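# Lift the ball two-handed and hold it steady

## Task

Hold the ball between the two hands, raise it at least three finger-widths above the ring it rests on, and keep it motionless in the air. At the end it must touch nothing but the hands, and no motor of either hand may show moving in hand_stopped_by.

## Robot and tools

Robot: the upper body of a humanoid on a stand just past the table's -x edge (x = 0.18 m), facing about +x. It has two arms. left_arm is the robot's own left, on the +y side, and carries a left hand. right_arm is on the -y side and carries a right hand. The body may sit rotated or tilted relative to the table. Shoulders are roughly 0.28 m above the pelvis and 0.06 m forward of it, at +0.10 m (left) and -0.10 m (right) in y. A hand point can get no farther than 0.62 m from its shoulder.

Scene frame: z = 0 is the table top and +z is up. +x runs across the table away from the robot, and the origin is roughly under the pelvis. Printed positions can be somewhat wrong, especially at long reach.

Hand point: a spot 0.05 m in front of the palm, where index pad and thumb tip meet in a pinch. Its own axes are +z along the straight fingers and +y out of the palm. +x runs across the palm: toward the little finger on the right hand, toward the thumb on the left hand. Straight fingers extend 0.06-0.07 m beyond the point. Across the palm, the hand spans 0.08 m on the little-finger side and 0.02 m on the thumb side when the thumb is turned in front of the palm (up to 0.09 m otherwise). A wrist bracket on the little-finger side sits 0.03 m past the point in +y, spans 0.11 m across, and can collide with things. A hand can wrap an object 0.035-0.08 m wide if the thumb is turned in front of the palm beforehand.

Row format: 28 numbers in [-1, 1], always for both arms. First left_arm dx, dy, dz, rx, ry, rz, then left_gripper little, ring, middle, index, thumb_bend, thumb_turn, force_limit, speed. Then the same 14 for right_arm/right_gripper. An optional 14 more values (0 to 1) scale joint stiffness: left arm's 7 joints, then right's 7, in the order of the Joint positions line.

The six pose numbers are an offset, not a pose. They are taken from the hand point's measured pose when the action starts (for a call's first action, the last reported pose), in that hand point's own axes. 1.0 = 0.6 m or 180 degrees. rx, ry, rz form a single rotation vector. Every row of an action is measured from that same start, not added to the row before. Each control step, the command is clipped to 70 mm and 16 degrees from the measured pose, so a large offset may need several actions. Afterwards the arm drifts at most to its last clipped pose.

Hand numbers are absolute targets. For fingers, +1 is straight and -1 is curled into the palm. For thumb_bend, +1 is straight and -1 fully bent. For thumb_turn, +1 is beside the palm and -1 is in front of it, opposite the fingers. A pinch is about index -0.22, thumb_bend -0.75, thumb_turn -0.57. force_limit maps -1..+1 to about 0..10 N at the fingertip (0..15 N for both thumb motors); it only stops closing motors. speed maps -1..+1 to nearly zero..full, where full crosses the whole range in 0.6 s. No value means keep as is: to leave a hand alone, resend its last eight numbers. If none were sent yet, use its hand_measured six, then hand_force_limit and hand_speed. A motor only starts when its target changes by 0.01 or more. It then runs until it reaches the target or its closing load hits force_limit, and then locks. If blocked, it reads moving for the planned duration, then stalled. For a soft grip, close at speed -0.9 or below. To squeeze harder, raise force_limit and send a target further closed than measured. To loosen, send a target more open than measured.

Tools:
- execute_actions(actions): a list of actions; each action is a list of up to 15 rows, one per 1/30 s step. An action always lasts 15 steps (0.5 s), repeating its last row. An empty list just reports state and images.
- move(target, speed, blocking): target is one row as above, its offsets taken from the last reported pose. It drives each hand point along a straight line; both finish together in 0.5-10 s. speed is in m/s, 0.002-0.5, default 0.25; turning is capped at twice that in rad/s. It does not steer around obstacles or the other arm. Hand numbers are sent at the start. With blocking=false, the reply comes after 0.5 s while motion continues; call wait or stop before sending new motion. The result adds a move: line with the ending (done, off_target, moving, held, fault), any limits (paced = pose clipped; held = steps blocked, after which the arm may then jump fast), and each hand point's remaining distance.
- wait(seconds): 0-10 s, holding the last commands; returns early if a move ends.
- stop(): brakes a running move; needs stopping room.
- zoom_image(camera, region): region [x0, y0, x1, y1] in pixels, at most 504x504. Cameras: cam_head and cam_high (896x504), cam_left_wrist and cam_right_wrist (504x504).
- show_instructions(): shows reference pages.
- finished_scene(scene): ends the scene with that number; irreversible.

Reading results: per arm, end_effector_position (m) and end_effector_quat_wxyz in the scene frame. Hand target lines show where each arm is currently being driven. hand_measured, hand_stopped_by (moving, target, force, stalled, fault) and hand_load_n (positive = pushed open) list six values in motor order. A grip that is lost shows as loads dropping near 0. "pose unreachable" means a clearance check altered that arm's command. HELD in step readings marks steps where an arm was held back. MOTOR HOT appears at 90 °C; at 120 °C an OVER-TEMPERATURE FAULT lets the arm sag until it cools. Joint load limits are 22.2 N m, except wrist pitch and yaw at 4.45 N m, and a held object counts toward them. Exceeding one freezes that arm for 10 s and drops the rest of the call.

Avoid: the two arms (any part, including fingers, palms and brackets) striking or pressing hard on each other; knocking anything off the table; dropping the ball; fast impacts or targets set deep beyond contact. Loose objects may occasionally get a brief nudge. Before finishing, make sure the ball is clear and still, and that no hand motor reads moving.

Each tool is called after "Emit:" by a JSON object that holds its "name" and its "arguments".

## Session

Emit:
{"name": "execute_actions", "arguments": {"actions": []}}

Scene clock: 0.00 s.
left_arm: end_effector_position=(+0.1012, +0.1231, +0.4512) hand_measured=(+1.000, +1.000, +1.000, +1.000, +1.000, +1.000) hand_load_n=(+0.0, +0.0, +0.0, +0.0, +0.0, +0.0) hand_stopped_by=(target, target, target, target, target, target) hand_force_limit=0.00 hand_speed=-0.80 end_effector_quat_wxyz=(+0.037, +0.005, -0.197, +0.980) | right_arm: end_effector_position=(+0.2093, -0.0382, +0.4135) hand_measured=(+1.000, +1.000, +1.000, +1.000, +1.000, +1.000) hand_load_n=(+0.0, +0.0, +0.0, +0.0, +0.0, +0.0) hand_stopped_by=(target, target, target, target, target, target) hand_force_limit=0.00 hand_speed=-0.80 end_effector_quat_wxyz=(+0.944, -0.286, +0.079, +0.142)
Joint positions: left_arm=[-0.152  0.558  0.145 -0.591 -0.641 -1.087 -0.389] | right_arm=[-0.192 -0.581 -0.168 -0.418  0.435 -0.958  0.394]
Joint velocities: left_arm=[-0.003  0.002 -0.011 -0.002 -0.002  0.     0.   ] | right_arm=[-0.005 -0.005  0.005 -0.005  0.005  0.     0.   ]
Motor temperatures (°C, as the motors report them): left_arm=[44 39 40 36 40 28 30] | right_arm=[40 37 40 37 39 29 31]
Hand target (left_arm): +0.101, +0.123, +0.451; +0.037, +0.005, -0.197, +0.980
Hand target (right_arm): +0.209, -0.038, +0.414; +0.944, -0.286, +0.079, +0.142
Joint stiffness scale: left_arm=[1. 1. 1. 1. 1. 1. 1.] | right_arm=[1. 1. 1. 1. 1. 1. 1.]

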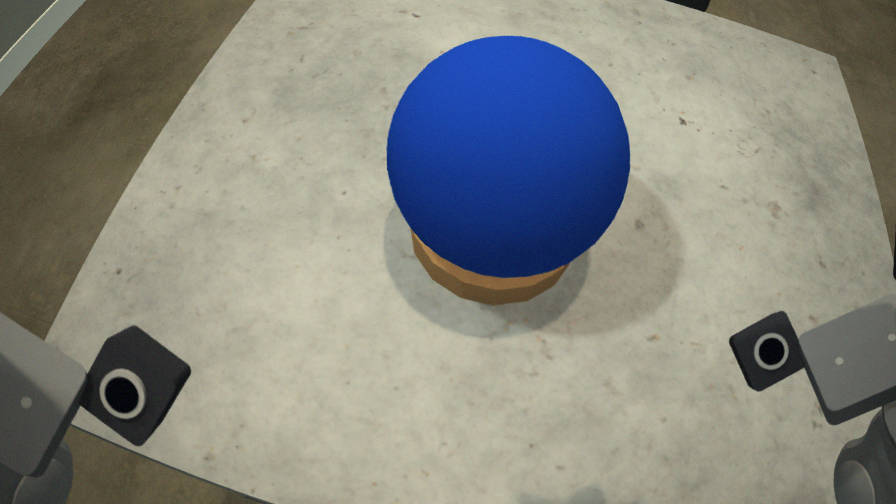

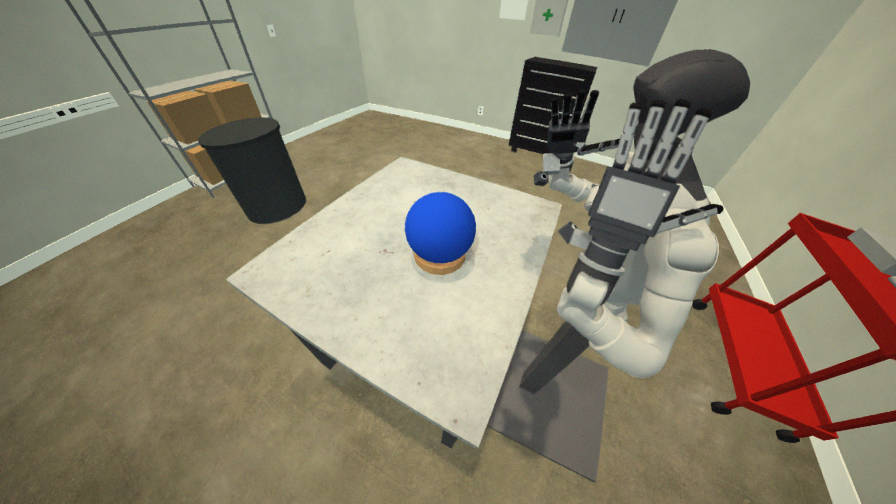

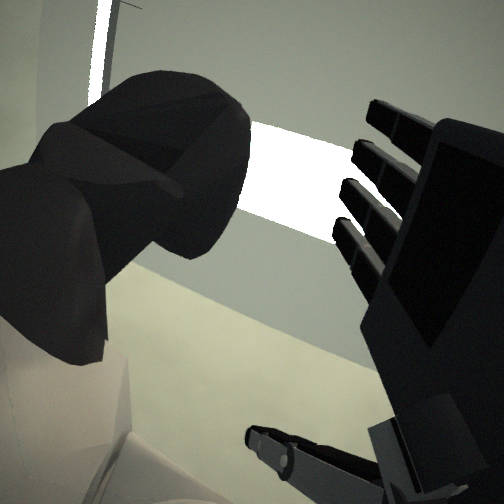

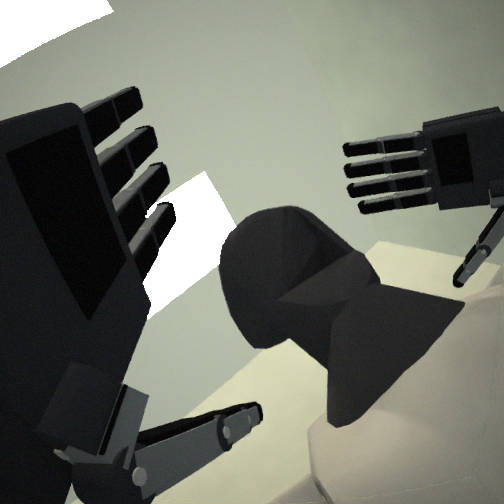

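Emit:
{"name": "move", "arguments": {"target": [-0.38,-0.01,-0.5,0.162,-0.498,-0.037,1,1,1,1,1,1,0,-0.8,0.33,0.013,-0.39,0.165,0.418,0.108,1,1,1,1,1,1,0,-0.8]}}

Emit:
{"name": "move", "arguments": {"target": [-0.05,0.17,0.22,0,0,0,1,1,1,1,1,1,0,-0.8,0.05,0.12,0.25,0,0,0,1,1,1,1,1,1,0,-0.8], "speed": 0.15}}

Scene clock: 9.50 s.
left_arm: end_effector_position=(+0.3284, +0.2422, +0.1697) hand_measured=(+1.000, +1.000, +1.000, +1.000, +1.000, +1.000) hand_load_n=(+0.0, +0.0, +0.0, +0.0, +0.0, +0.0) hand_stopped_by=(target, target, target, target, target, target) hand_force_limit=0.00 hand_speed=-0.80 end_effector_quat_wxyz=(-0.088, +0.702, +0.064, +0.704) | right_arm: end_effector_position=(+0.3799, -0.1265, +0.1674) hand_measured=(+1.000, +1.000, +1.000, +1.000, +1.000, +1.000) hand_load_n=(+0.0, +0.0, +0.0, +0.0, +0.0, +0.0) hand_stopped_by=(target, target, target, target, target, target) hand_force_limit=0.00 hand_speed=-0.80 end_effector_quat_wxyz=(+0.705, -0.068, +0.705, +0.047)
Joint positions: left_arm=[ 0.126  0.376  0.046 -0.077 -0.373 -0.292 -0.018] | right_arm=[ 0.213 -0.393 -0.134 -0.111  0.408 -0.303  0.106]
Joint velocities: left_arm=[-0.014 -0.005  0.009 -0.003 -0.005  0.005  0.   ] | right_arm=[-0.005  0.011  0.006 -0.011  0.011  0.005  0.   ]
Motor temperatures (°C, as the motors report them): left_arm=[44 40 40 36 40 28 30] | right_arm=[41 38 40 38 39 29 31]
Hand target (left_arm): +0.329, +0.242, +0.170; -0.088, +0.702, +0.062, +0.704
Hand target (right_arm): +0.381, -0.127, +0.169; +0.706, -0.065, +0.704, +0.048
Off the commanded pose (left_arm): 0.014 m, 3 deg.
Off the commanded pose (right_arm): 0.008 m, 2 deg.
Joint stiffness scale: left_arm=[1. 1. 1. 1. 1. 1. 1.] | right_arm=[1. 1. 1. 1. 1. 1. 1.]
move: off_target (left_arm, right_arm)

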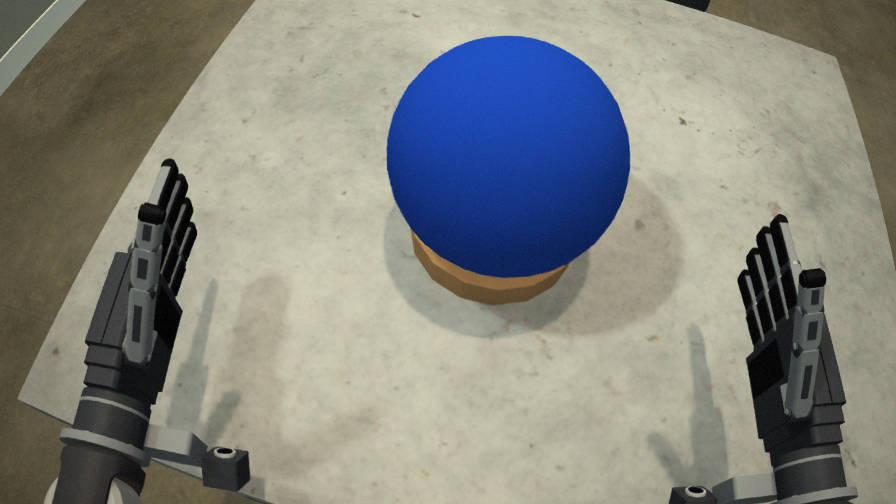

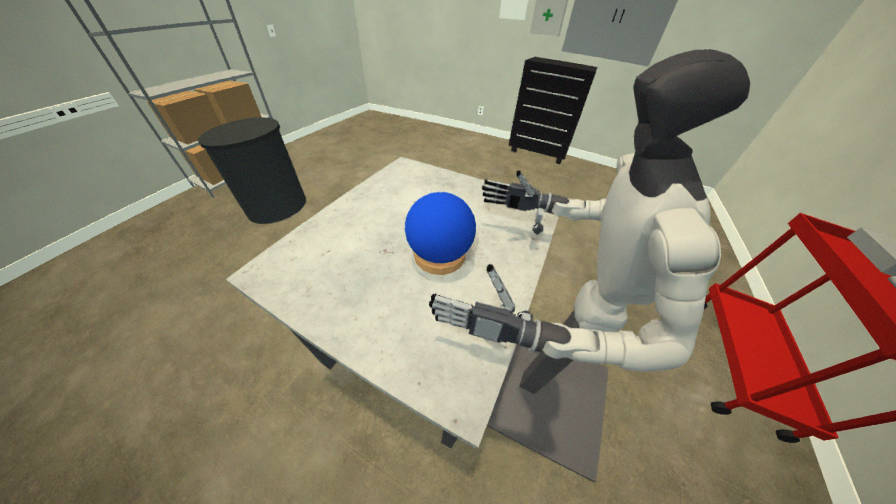

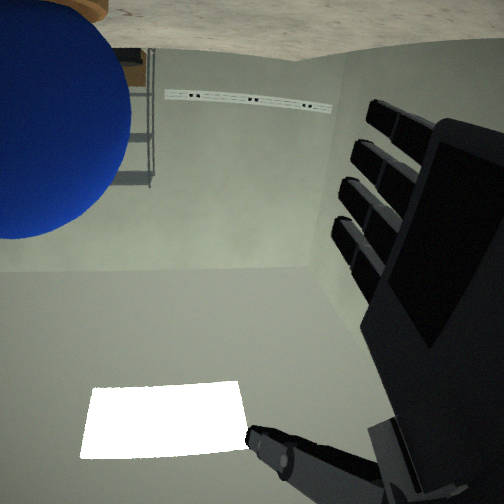

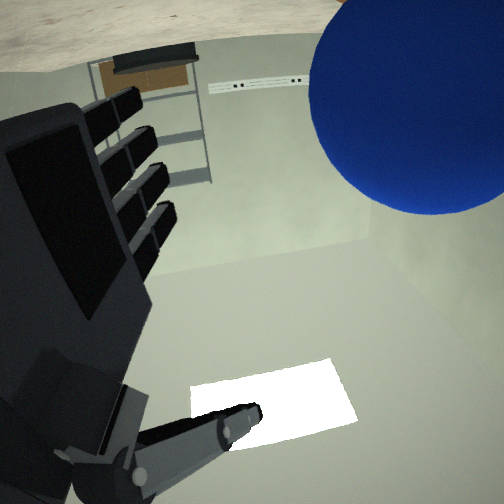

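Scene clock: 11.20 s.
left_arm: end_effector_position=(+0.4751, +0.1679, +0.1334) hand_measured=(+1.000, +1.000, +1.000, +1.000, +1.000, +1.000) hand_load_n=(+0.0, +0.0, +0.0, +0.0, +0.0, +0.0) hand_stopped_by=(target, target, target, target, target, target) hand_force_limit=0.00 hand_speed=-0.80 end_effector_quat_wxyz=(-0.089, +0.705, +0.072, +0.700) | right_arm: end_effector_position=(+0.5119, -0.0244, +0.1338) hand_measured=(+1.000, +1.000, +1.000, +1.000, +1.000, +1.000) hand_load_n=(+0.0, +0.0, +0.0, +0.0, +0.0, +0.0) hand_stopped_by=(target, target, target, target, target, target) hand_force_limit=0.00 hand_speed=-0.80 end_effector_quat_wxyz=(+0.701, -0.067, +0.708, +0.051)
Joint positions: left_arm=[-0.666  0.078 -0.067  0.92  -0.116 -0.526  0.193] | right_arm=[-0.629 -0.196 -0.012  0.858  0.173 -0.475 -0.03 ]
Joint velocities: left_arm=[-0.037 -0.002 -0.005  0.012  0.    -0.026  0.   ] | right_arm=[-0.026 -0.006 -0.009  0.005  0.002 -0.018  0.001]
Motor temperatures (°C, as the motors report them): left_arm=[44 40 40 36 40 28 30] | right_arm=[41 38 40 38 39 29 31]
Hand target (left_arm): +0.476, +0.168, +0.134; -0.087, +0.704, +0.073, +0.701
Hand target (right_arm): +0.512, -0.024, +0.135; +0.702, -0.066, +0.707, +0.052
Off the commanded pose (left_arm): 0.007 m, 1 deg.
Off the commanded pose (right_arm): 0.009 m, 1 deg.
Joint stiffness scale: left_arm=[1. 1. 1. 1. 1. 1. 1.] | right_arm=[1. 1. 1. 1. 1. 1. 1.]
move: off_target (left_arm, right_arm)

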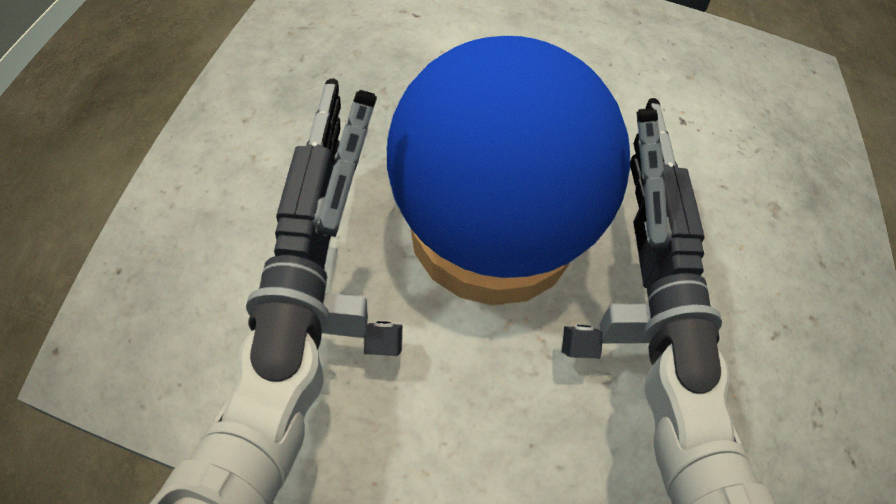

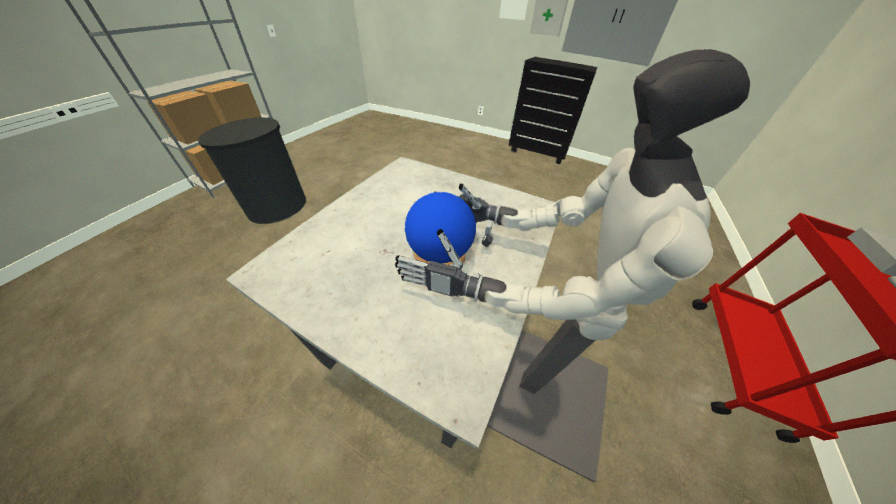

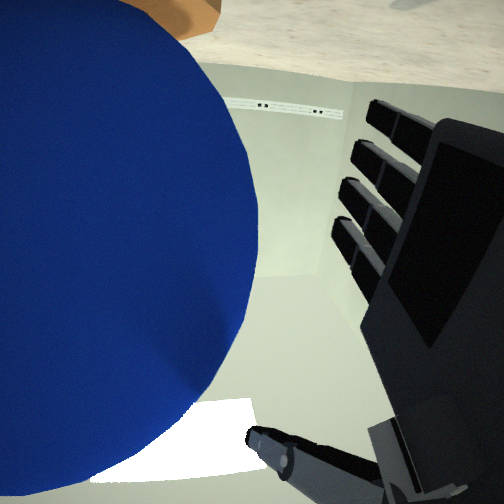

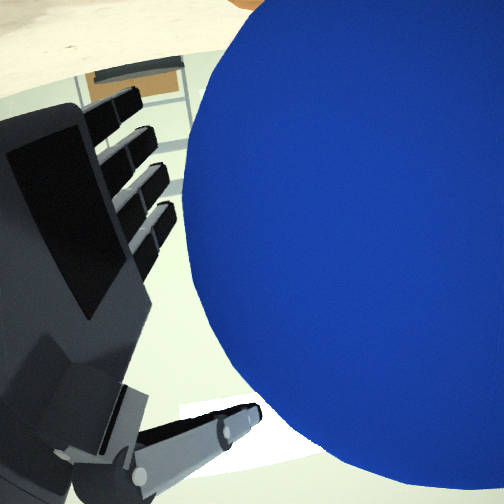

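Emit:
{"name": "move", "arguments": {"target": [0.01,0.08,0.02,0,0,0,1,1,1,1,1,1,0,-0.8,-0.01,0.02,0.045,0,0,0,1,1,1,1,1,1,0,-0.8], "speed": 0.1}}

Emit:
{"name": "move", "arguments": {"target": [0,0.07,0,0,0,0,0.3,0.3,0.4,0.4,1,1,-0.5,-0.92,0,0.07,0,0,0,0,0.3,0.3,0.4,0.4,1,1,-0.5,-0.92], "speed": 0.03}}

Scene clock: 14.90 s.
left_arm: end_effector_position=(+0.4957, +0.1296, +0.1400) hand_measured=(+1.000, +1.000, +1.000, +1.000, +1.000, +1.000) hand_load_n=(+0.0, +0.0, +0.0, +0.0, +0.0, +0.0) hand_stopped_by=(target, target, target, target, target, target) hand_force_limit=0.00 hand_speed=-0.80 end_effector_quat_wxyz=(-0.094, +0.703, +0.080, +0.700) | right_arm: end_effector_position=(+0.5357, -0.0076, +0.1402) hand_measured=(+1.000, +1.000, +1.000, +1.000, +1.000, +1.000) hand_load_n=(+0.0, +0.0, +0.0, +0.0, +0.0, +0.0) hand_stopped_by=(target, target, target, target, target, target) hand_force_limit=0.00 hand_speed=-0.80 end_effector_quat_wxyz=(+0.701, -0.067, +0.708, +0.049)
Joint positions: left_arm=[-0.846  0.022 -0.326  1.172 -0.27  -0.629  0.392] | right_arm=[-0.867 -0.176 -0.022  1.243  0.168 -0.626 -0.036]
Joint velocities: left_arm=[-0.064  0.02  -0.14   0.17  -0.14  -0.141  0.013] | right_arm=[-0.081  0.011  0.005  0.16  -0.005 -0.115  0.02 ]
Motor temperatures (°C, as the motors report them): left_arm=[45 40 40 36 40 28 30] | right_arm=[42 38 40 38 39 30 31]
Hand target (left_arm): +0.496, +0.124, +0.138; -0.091, +0.706, +0.073, +0.698
Hand target (right_arm): +0.535, -0.006, +0.139; +0.700, -0.067, +0.709, +0.051
Off the commanded pose (left_arm): 0.006 m, 1 deg.
Off the commanded pose (right_arm): 0.001 m, 0 deg.
Joint stiffness scale: left_arm=[1. 1. 1. 1. 1. 1. 1.] | right_arm=[1. 1. 1. 1. 1. 1. 1.]
joint sent to its limit (left arm) — the command would take joint 2 (shoulder roll) past its lower limit, so that joint was sent only as far as its limit.
move: off_target (left_arm)

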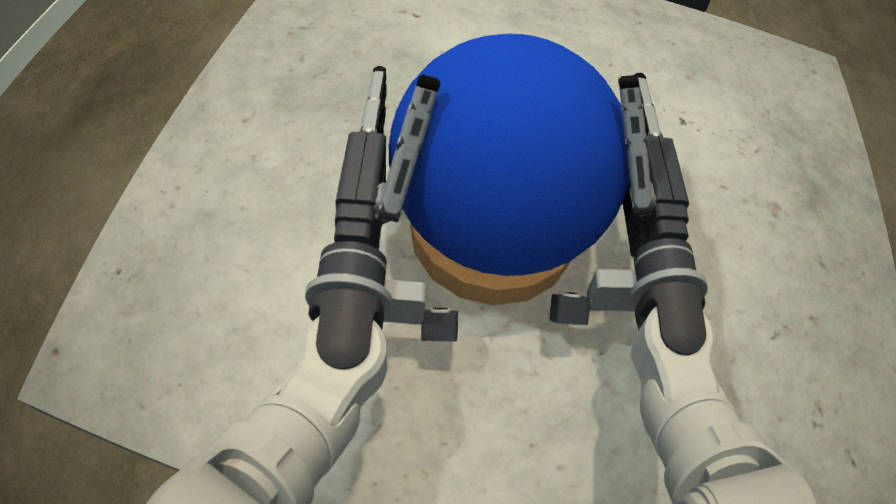

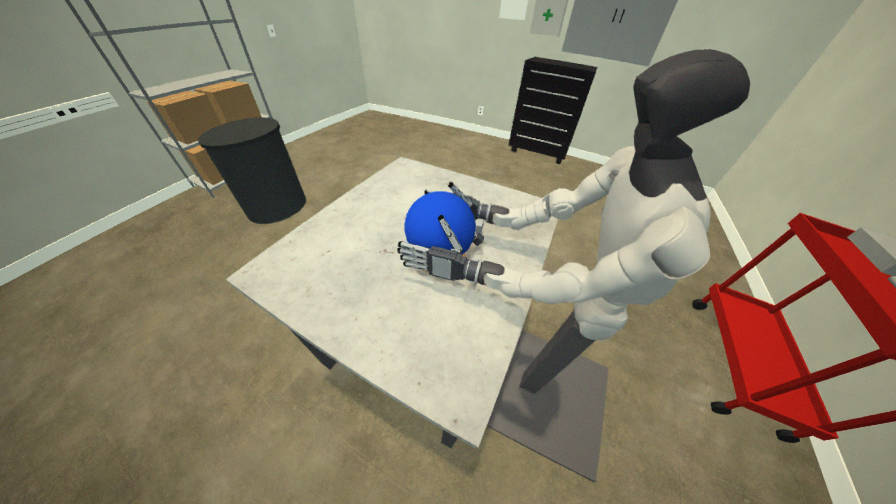

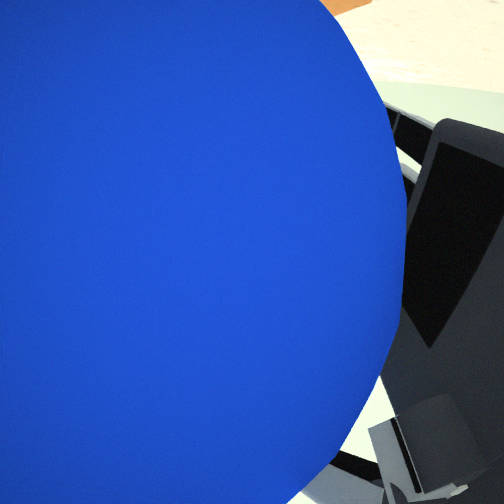

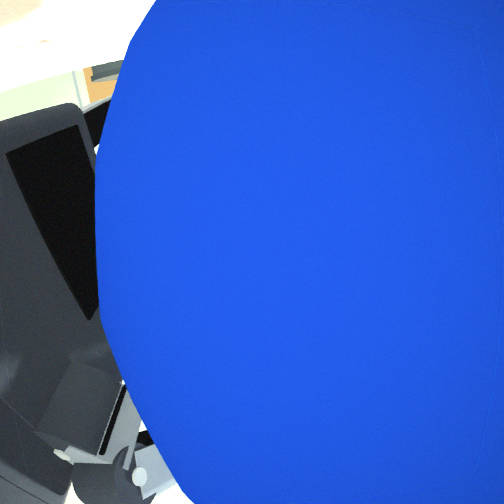

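Scene clock: 20.40 s.
left_arm: end_effector_position=(+0.5029, +0.1438, +0.1483) hand_measured=(+0.300, +0.370, +0.420, +0.400, +1.000, +1.000) hand_load_n=(+0.0, +2.5, +0.0, +1.0, +0.5, +0.5) hand_stopped_by=(target, force, force, target, target, target) hand_force_limit=-0.50 hand_speed=-0.92 end_effector_quat_wxyz=(-0.146, +0.692, +0.127, +0.695) | right_arm: end_effector_position=(+0.5401, -0.0130, +0.1430) hand_measured=(+0.300, +0.300, +0.400, +0.400, +1.000, +1.000) hand_load_n=(+0.0, +0.0, +0.0, +0.0, +0.0, +0.5) hand_stopped_by=(target, target, target, target, target, target) hand_force_limit=-0.50 hand_speed=-0.92 end_effector_quat_wxyz=(+0.707, -0.024, +0.706, +0.006)
Joint positions: left_arm=[-1.019  0.067 -1.251  1.317 -1.148 -0.764  0.658] | right_arm=[-0.87  -0.218  0.427  1.209  0.519 -0.647 -0.3  ]
Joint velocities: left_arm=[-0.005 -0.003 -0.011  0.005 -0.002  0.     0.   ] | right_arm=[ 0.    -0.012  0.089  0.014  0.072 -0.012 -0.015]
Motor temperatures (°C, as the motors report them): left_arm=[47 40 40 37 40 28 31] | right_arm=[44 38 40 38 39 29 32]
Hand target (left_arm): +0.502, +0.093, +0.145; -0.099, +0.705, +0.080, +0.698
Hand target (right_arm): +0.526, +0.031, +0.140; +0.703, -0.068, +0.707, +0.045
Off the commanded pose (left_arm): 0.056 m, 8 deg.
Off the commanded pose (right_arm): 0.048 m, 7 deg.
Joint stiffness scale: left_arm=[1. 1. 1. 1. 1. 1. 1.] | right_arm=[1. 1. 1. 1. 1. 1. 1.]
joint sent to its limit (left arm) — the command would take joint 2 (shoulder roll) past its lower limit and joint 3 (shoulder yaw) past its lower limit, so those joints were sent only as far as their limits.
move: off_target (left_arm, right_arm)

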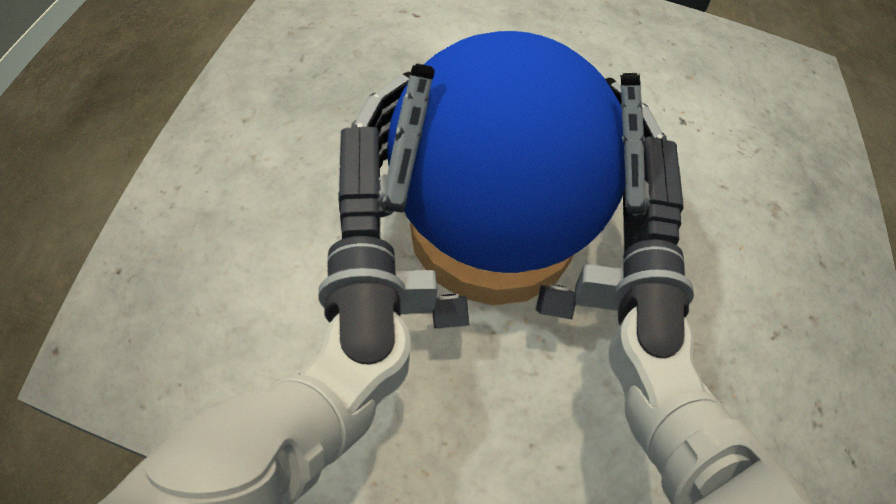

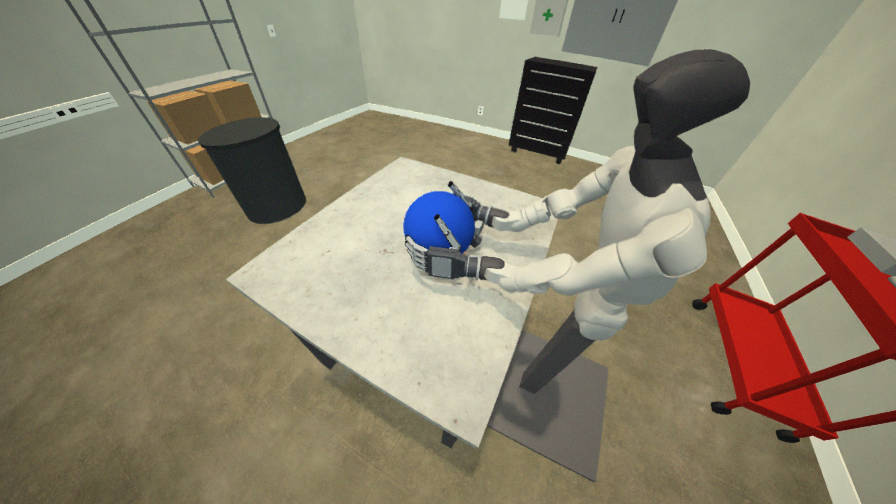

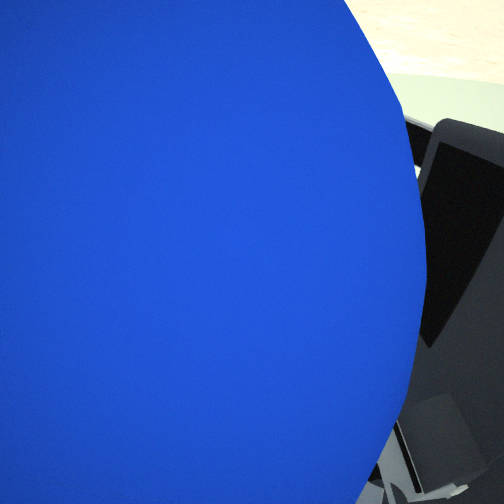

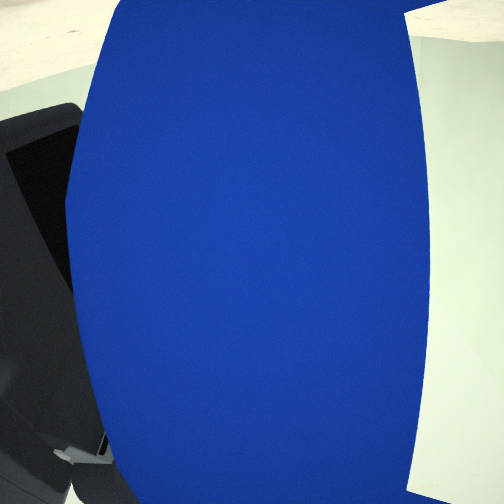

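Hands splayed; add inward yaw, close fingers, lift with a pull back.

Emit:
{"name": "execute_actions", "arguments": {"actions": [[[0,0.06,-0.01,-0.05,0,0,0,0,0.1,0.1,1,1,-0.3,-0.8,0,0.06,-0.01,-0.05,0,0,0,0,0.1,0.1,1,1,-0.3,-0.8]],[[0.03,0.06,-0.02,-0.045,0,0,0,0,0.1,0.1,1,1,-0.3,-0.8,-0.03,0.06,-0.02,-0.045,0,0,0,0,0.1,0.1,1,1,-0.3,-0.8]],[[0.05,0.06,-0.03,-0.04,0,0,0,0,0.1,0.1,1,1,-0.3,-0.8,-0.05,0.06,-0.03,-0.04,0,0,0,0,0.1,0.1,1,1,-0.3,-0.8]],[[0.05,0.06,-0.03,-0.035,0,0,0,0,0.1,0.1,1,1,-0.3,-0.8,-0.05,0.06,-0.03,-0.035,0,0,0,0,0.1,0.1,1,1,-0.3,-0.8]],[[0.05,0.06,-0.03,-0.035,0,0,0,0,0.1,0.1,1,1,-0.3,-0.8,-0.05,0.06,-0.03,-0.035,0,0,0,0,0.1,0.1,1,1,-0.3,-0.8]],[[0.05,0.06,-0.02,-0.035,0,0,0,0,0.1,0.1,1,1,-0.3,-0.8,-0.05,0.06,-0.02,-0.035,0,0,0,0,0.1,0.1,1,1,-0.3,-0.8]]]}}

Emit:
{"name": "wait", "arguments": {"seconds": 2}}

Scene clock: 29.50 s.
left_arm: end_effector_position=(+0.4940, +0.1223, +0.2493) hand_measured=(+0.080, +0.360, +0.310, +0.280, +1.000, +1.000) hand_load_n=(+0.0, +0.0, +0.0, +0.0, +0.0, +0.0) hand_stopped_by=(force, force, force, force, target, target) hand_force_limit=-0.30 hand_speed=-0.80 end_effector_quat_wxyz=(-0.115, +0.721, +0.024, +0.683) | right_arm: end_effector_position=(+0.5119, -0.0153, +0.2493) hand_measured=(+0.102, +0.280, +0.280, +0.236, +1.000, +1.000) hand_load_n=(+8.5, +0.0, +0.0, +0.0, +0.0, +0.0) hand_stopped_by=(force, force, force, force, target, target) hand_force_limit=-0.30 hand_speed=-0.80 end_effector_quat_wxyz=(+0.684, -0.126, +0.719, -0.000)
Joint positions: left_arm=[-1.194  0.768 -1.26   0.071 -1.15  -0.152  1.   ] | right_arm=[-0.724 -0.863  0.524 -0.099  0.846  0.239 -0.599]
Joint velocities: left_arm=[ 0.011  0.002 -0.038  0.003 -0.017  0.     0.   ] | right_arm=[0.008 0.003 0.    0.002 0.    0.008 0.   ]
Motor temperatures (°C, as the motors report them): left_arm=[49 40 41 37 40 28 32] | right_arm=[48 38 40 39 39 30 33]
Hand target (left_arm): +0.488, +0.087, +0.251; -0.074, +0.724, -0.002, +0.686
Hand target (right_arm): +0.493, +0.020, +0.257; +0.685, -0.149, +0.710, +0.059
Off the commanded pose (left_arm): 0.035 m, 6 deg.
Off the commanded pose (right_arm): 0.041 m, 7 deg.
Joint stiffness scale: left_arm=[1. 1. 1. 1. 1. 1. 1.] | right_arm=[1. 1. 1. 1. 1. 1. 1.]
Step readings (end_effector_position; steps 1 to 15: 1st action; 16 to 30: 2nd action; 31 to 45: 3rd action; 46 to 60: 4th action; 61 to 75: 5th action; 76 to 90: 6th action):
0: left_arm (+0.5029, +0.1438, +0.1483) | right_arm (+0.5401, -0.0130, +0.1430)
1: left_arm (+0.5029, +0.1438, +0.1483) | right_arm (+0.5401, -0.0130, +0.1430)
2: left_arm (+0.5030, +0.1438, +0.1483) | right_arm (+0.5401, -0.0128, +0.1430)
4: left_arm (+0.5051, +0.1460, +0.1486) | right_arm (+0.5394, -0.0103, +0.1434)
8: left_arm (+0.5089, +0.1477, +0.1490) | right_arm (+0.5400, -0.0096, +0.1415)
15: left_arm (+0.5097, +0.1489, +0.1479) | right_arm (+0.5413, -0.0108, +0.1415)
16: left_arm (+0.5097, +0.1489, +0.1479) | right_arm (+0.5414, -0.0108, +0.1415)
17: left_arm (+0.5097, +0.1489, +0.1481) | right_arm (+0.5415, -0.0110, +0.1418)
19: left_arm (+0.5095, +0.1485, +0.1517) | right_arm (+0.5395, -0.0101, +0.1461)
23: left_arm (+0.5097, +0.1481, +0.1572) | right_arm (+0.5370, -0.0092, +0.1524)
30: left_arm (+0.5110, +0.1462, +0.1602) | right_arm (+0.5373, -0.0097, +0.1536)
31: left_arm (+0.5111, +0.1462, +0.1600) | right_arm (+0.5372, -0.0096, +0.1534)
32: left_arm (+0.5108, +0.1462, +0.1606) | right_arm (+0.5367, -0.0095, +0.1540)
34: left_arm (+0.5074, +0.1452, +0.1661) | right_arm (+0.5317, -0.0100, +0.1586)
38: left_arm (+0.5049, +0.1387, +0.1822) | right_arm (+0.5277, -0.0105, +0.1757)
45: left_arm (+0.5051, +0.1392, +0.1829) | right_arm (+0.5272, -0.0096, +0.1783)
46: left_arm (+0.5052, +0.1393, +0.1827) | right_arm (+0.5272, -0.0096, +0.1782)
47: left_arm (+0.5050, +0.1392, +0.1828) | right_arm (+0.5270, -0.0096, +0.1782)
49: left_arm (+0.5028, +0.1378, +0.1862) | right_arm (+0.5247, -0.0102, +0.1815)
53: left_arm (+0.4984, +0.1317, +0.2018) | right_arm (+0.5208, -0.0131, +0.2009)
60: left_arm (+0.4986, +0.1323, +0.2044) | right_arm (+0.5198, -0.0134, +0.2040)
61: left_arm (+0.4986, +0.1323, +0.2042) | right_arm (+0.5197, -0.0134, +0.2038)
62: left_arm (+0.4983, +0.1322, +0.2041) | right_arm (+0.5195, -0.0134, +0.2038)
64: left_arm (+0.4953, +0.1310, +0.2057) | right_arm (+0.5168, -0.0135, +0.2066)
68: left_arm (+0.4922, +0.1273, +0.2213) | right_arm (+0.5135, -0.0156, +0.2277)
75: left_arm (+0.4927, +0.1281, +0.2242) | right_arm (+0.5132, -0.0157, +0.2304)
76: left_arm (+0.4926, +0.1281, +0.2240) | right_arm (+0.5131, -0.0157, +0.2301)
77: left_arm (+0.4923, +0.1280, +0.2235) | right_arm (+0.5129, -0.0157, +0.2299)
79: left_arm (+0.4905, +0.1264, +0.2243) | right_arm (+0.5107, -0.0152, +0.2311)
83: left_arm (+0.4933, +0.1216, +0.2493) | right_arm (+0.5117, -0.0154, +0.2494)
90: end_effector_position above

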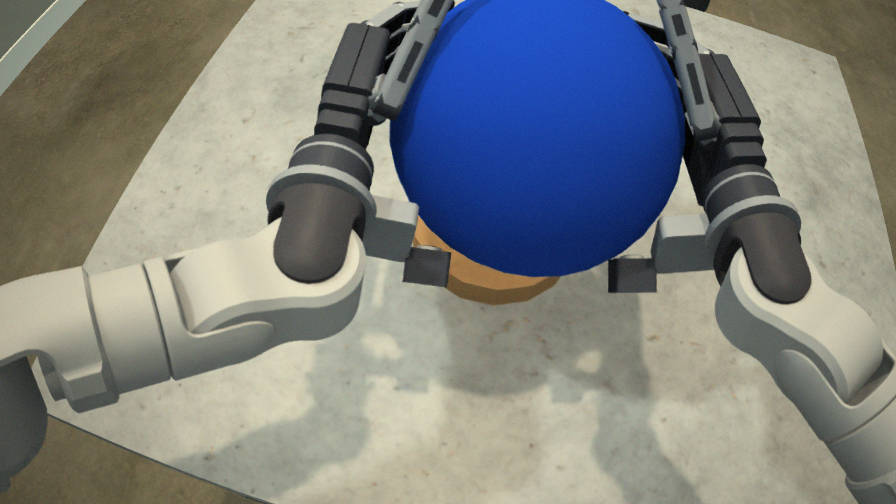

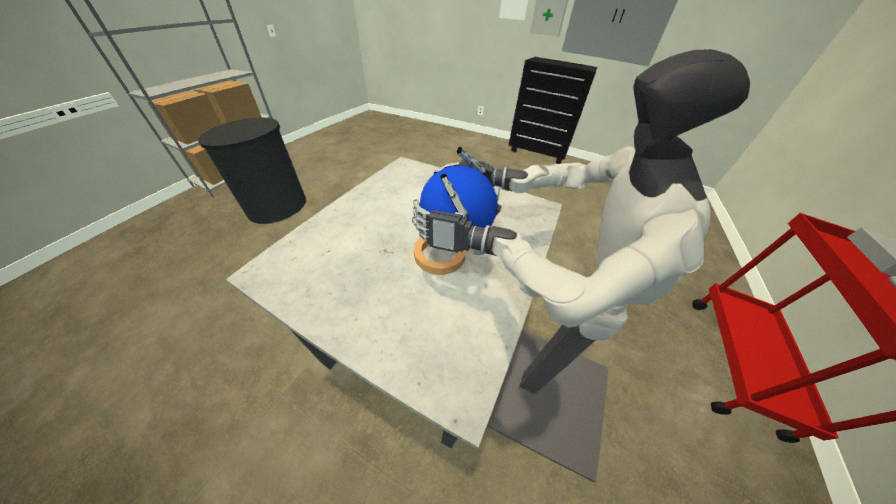

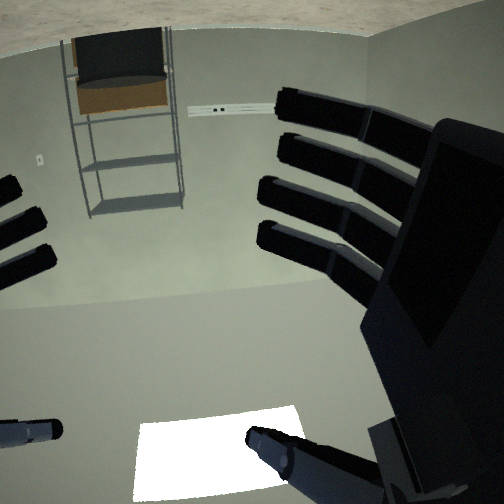

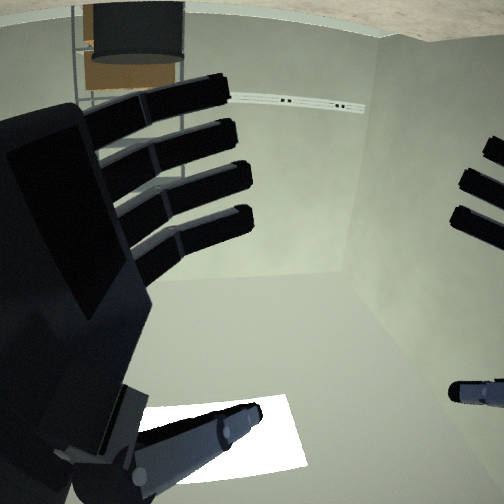

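Scene clock: 31.50 s.
left_arm: end_effector_position=(+0.4939, +0.1222, +0.2491) hand_measured=(+0.080, +0.360, +0.310, +0.280, +1.000, +1.000) hand_load_n=(+0.0, +0.0, +0.0, +0.0, +0.0, +0.0) hand_stopped_by=(force, force, force, force, target, target) hand_force_limit=-0.30 hand_speed=-0.80 end_effector_quat_wxyz=(-0.116, +0.721, +0.024, +0.683) | right_arm: end_effector_position=(+0.5119, -0.0153, +0.2491) hand_measured=(+0.102, +0.280, +0.280, +0.236, +1.000, +1.000) hand_load_n=(+8.5, +0.0, +0.0, +0.0, +0.0, +0.0) hand_stopped_by=(force, force, force, force, target, target) hand_force_limit=-0.30 hand_speed=-0.80 end_effector_quat_wxyz=(+0.684, -0.127, +0.719, -0.000)
Joint positions: left_arm=[-1.194  0.768 -1.261  0.071 -1.15  -0.152  1.   ] | right_arm=[-0.723 -0.863  0.525 -0.099  0.846  0.239 -0.599]
Joint velocities: left_arm=[-0.009  0.003 -0.003  0.005 -0.009  0.     0.   ] | right_arm=[-0.002  0.017  0.002  0.     0.005  0.     0.   ]
Motor temperatures (°C, as the motors report them): left_arm=[49 40 41 37 40 28 32] | right_arm=[49 38 40 40 39 31 33]
Hand target (left_arm): +0.488, +0.087, +0.251; -0.074, +0.724, -0.002, +0.686
Hand target (right_arm): +0.493, +0.020, +0.257; +0.685, -0.149, +0.710, +0.059
Off the commanded pose (left_arm): 0.035 m, 6 deg.
Off the commanded pose (right_arm): 0.041 m, 7 deg.
Joint stiffness scale: left_arm=[1. 1. 1. 1. 1. 1. 1.] | right_arm=[1. 1. 1. 1. 1. 1. 1.]
wait: 2.00 s; at rest by 0.17 s

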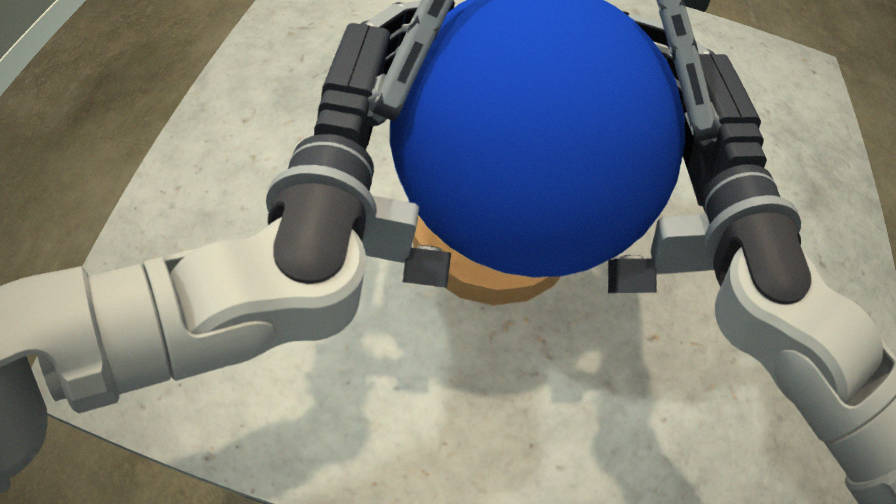

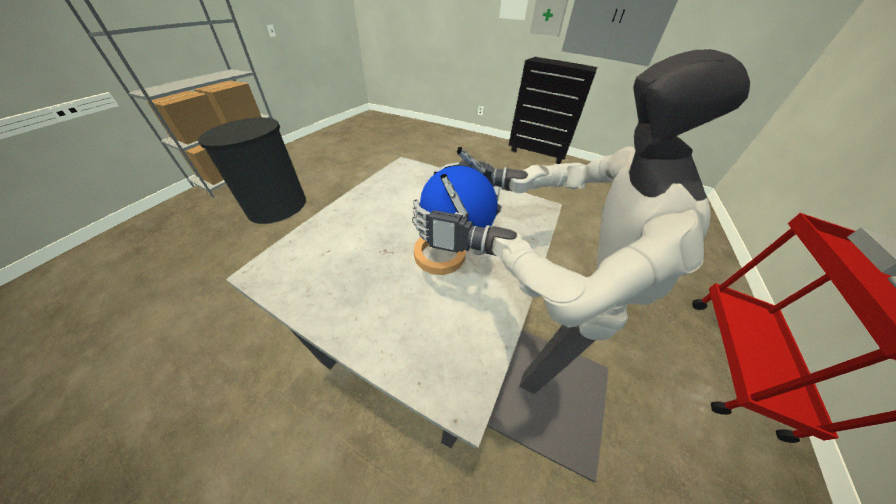

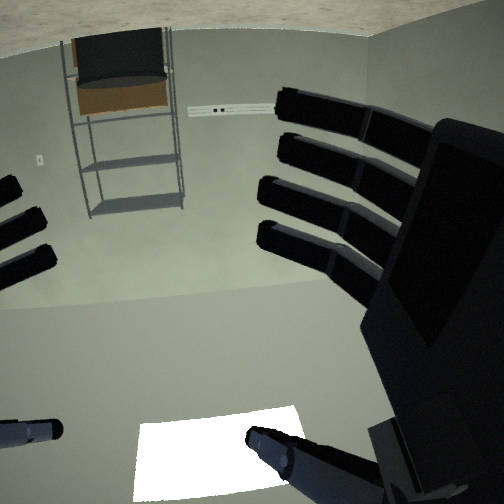

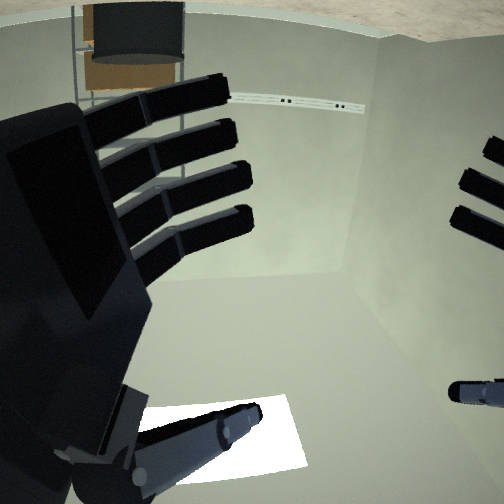

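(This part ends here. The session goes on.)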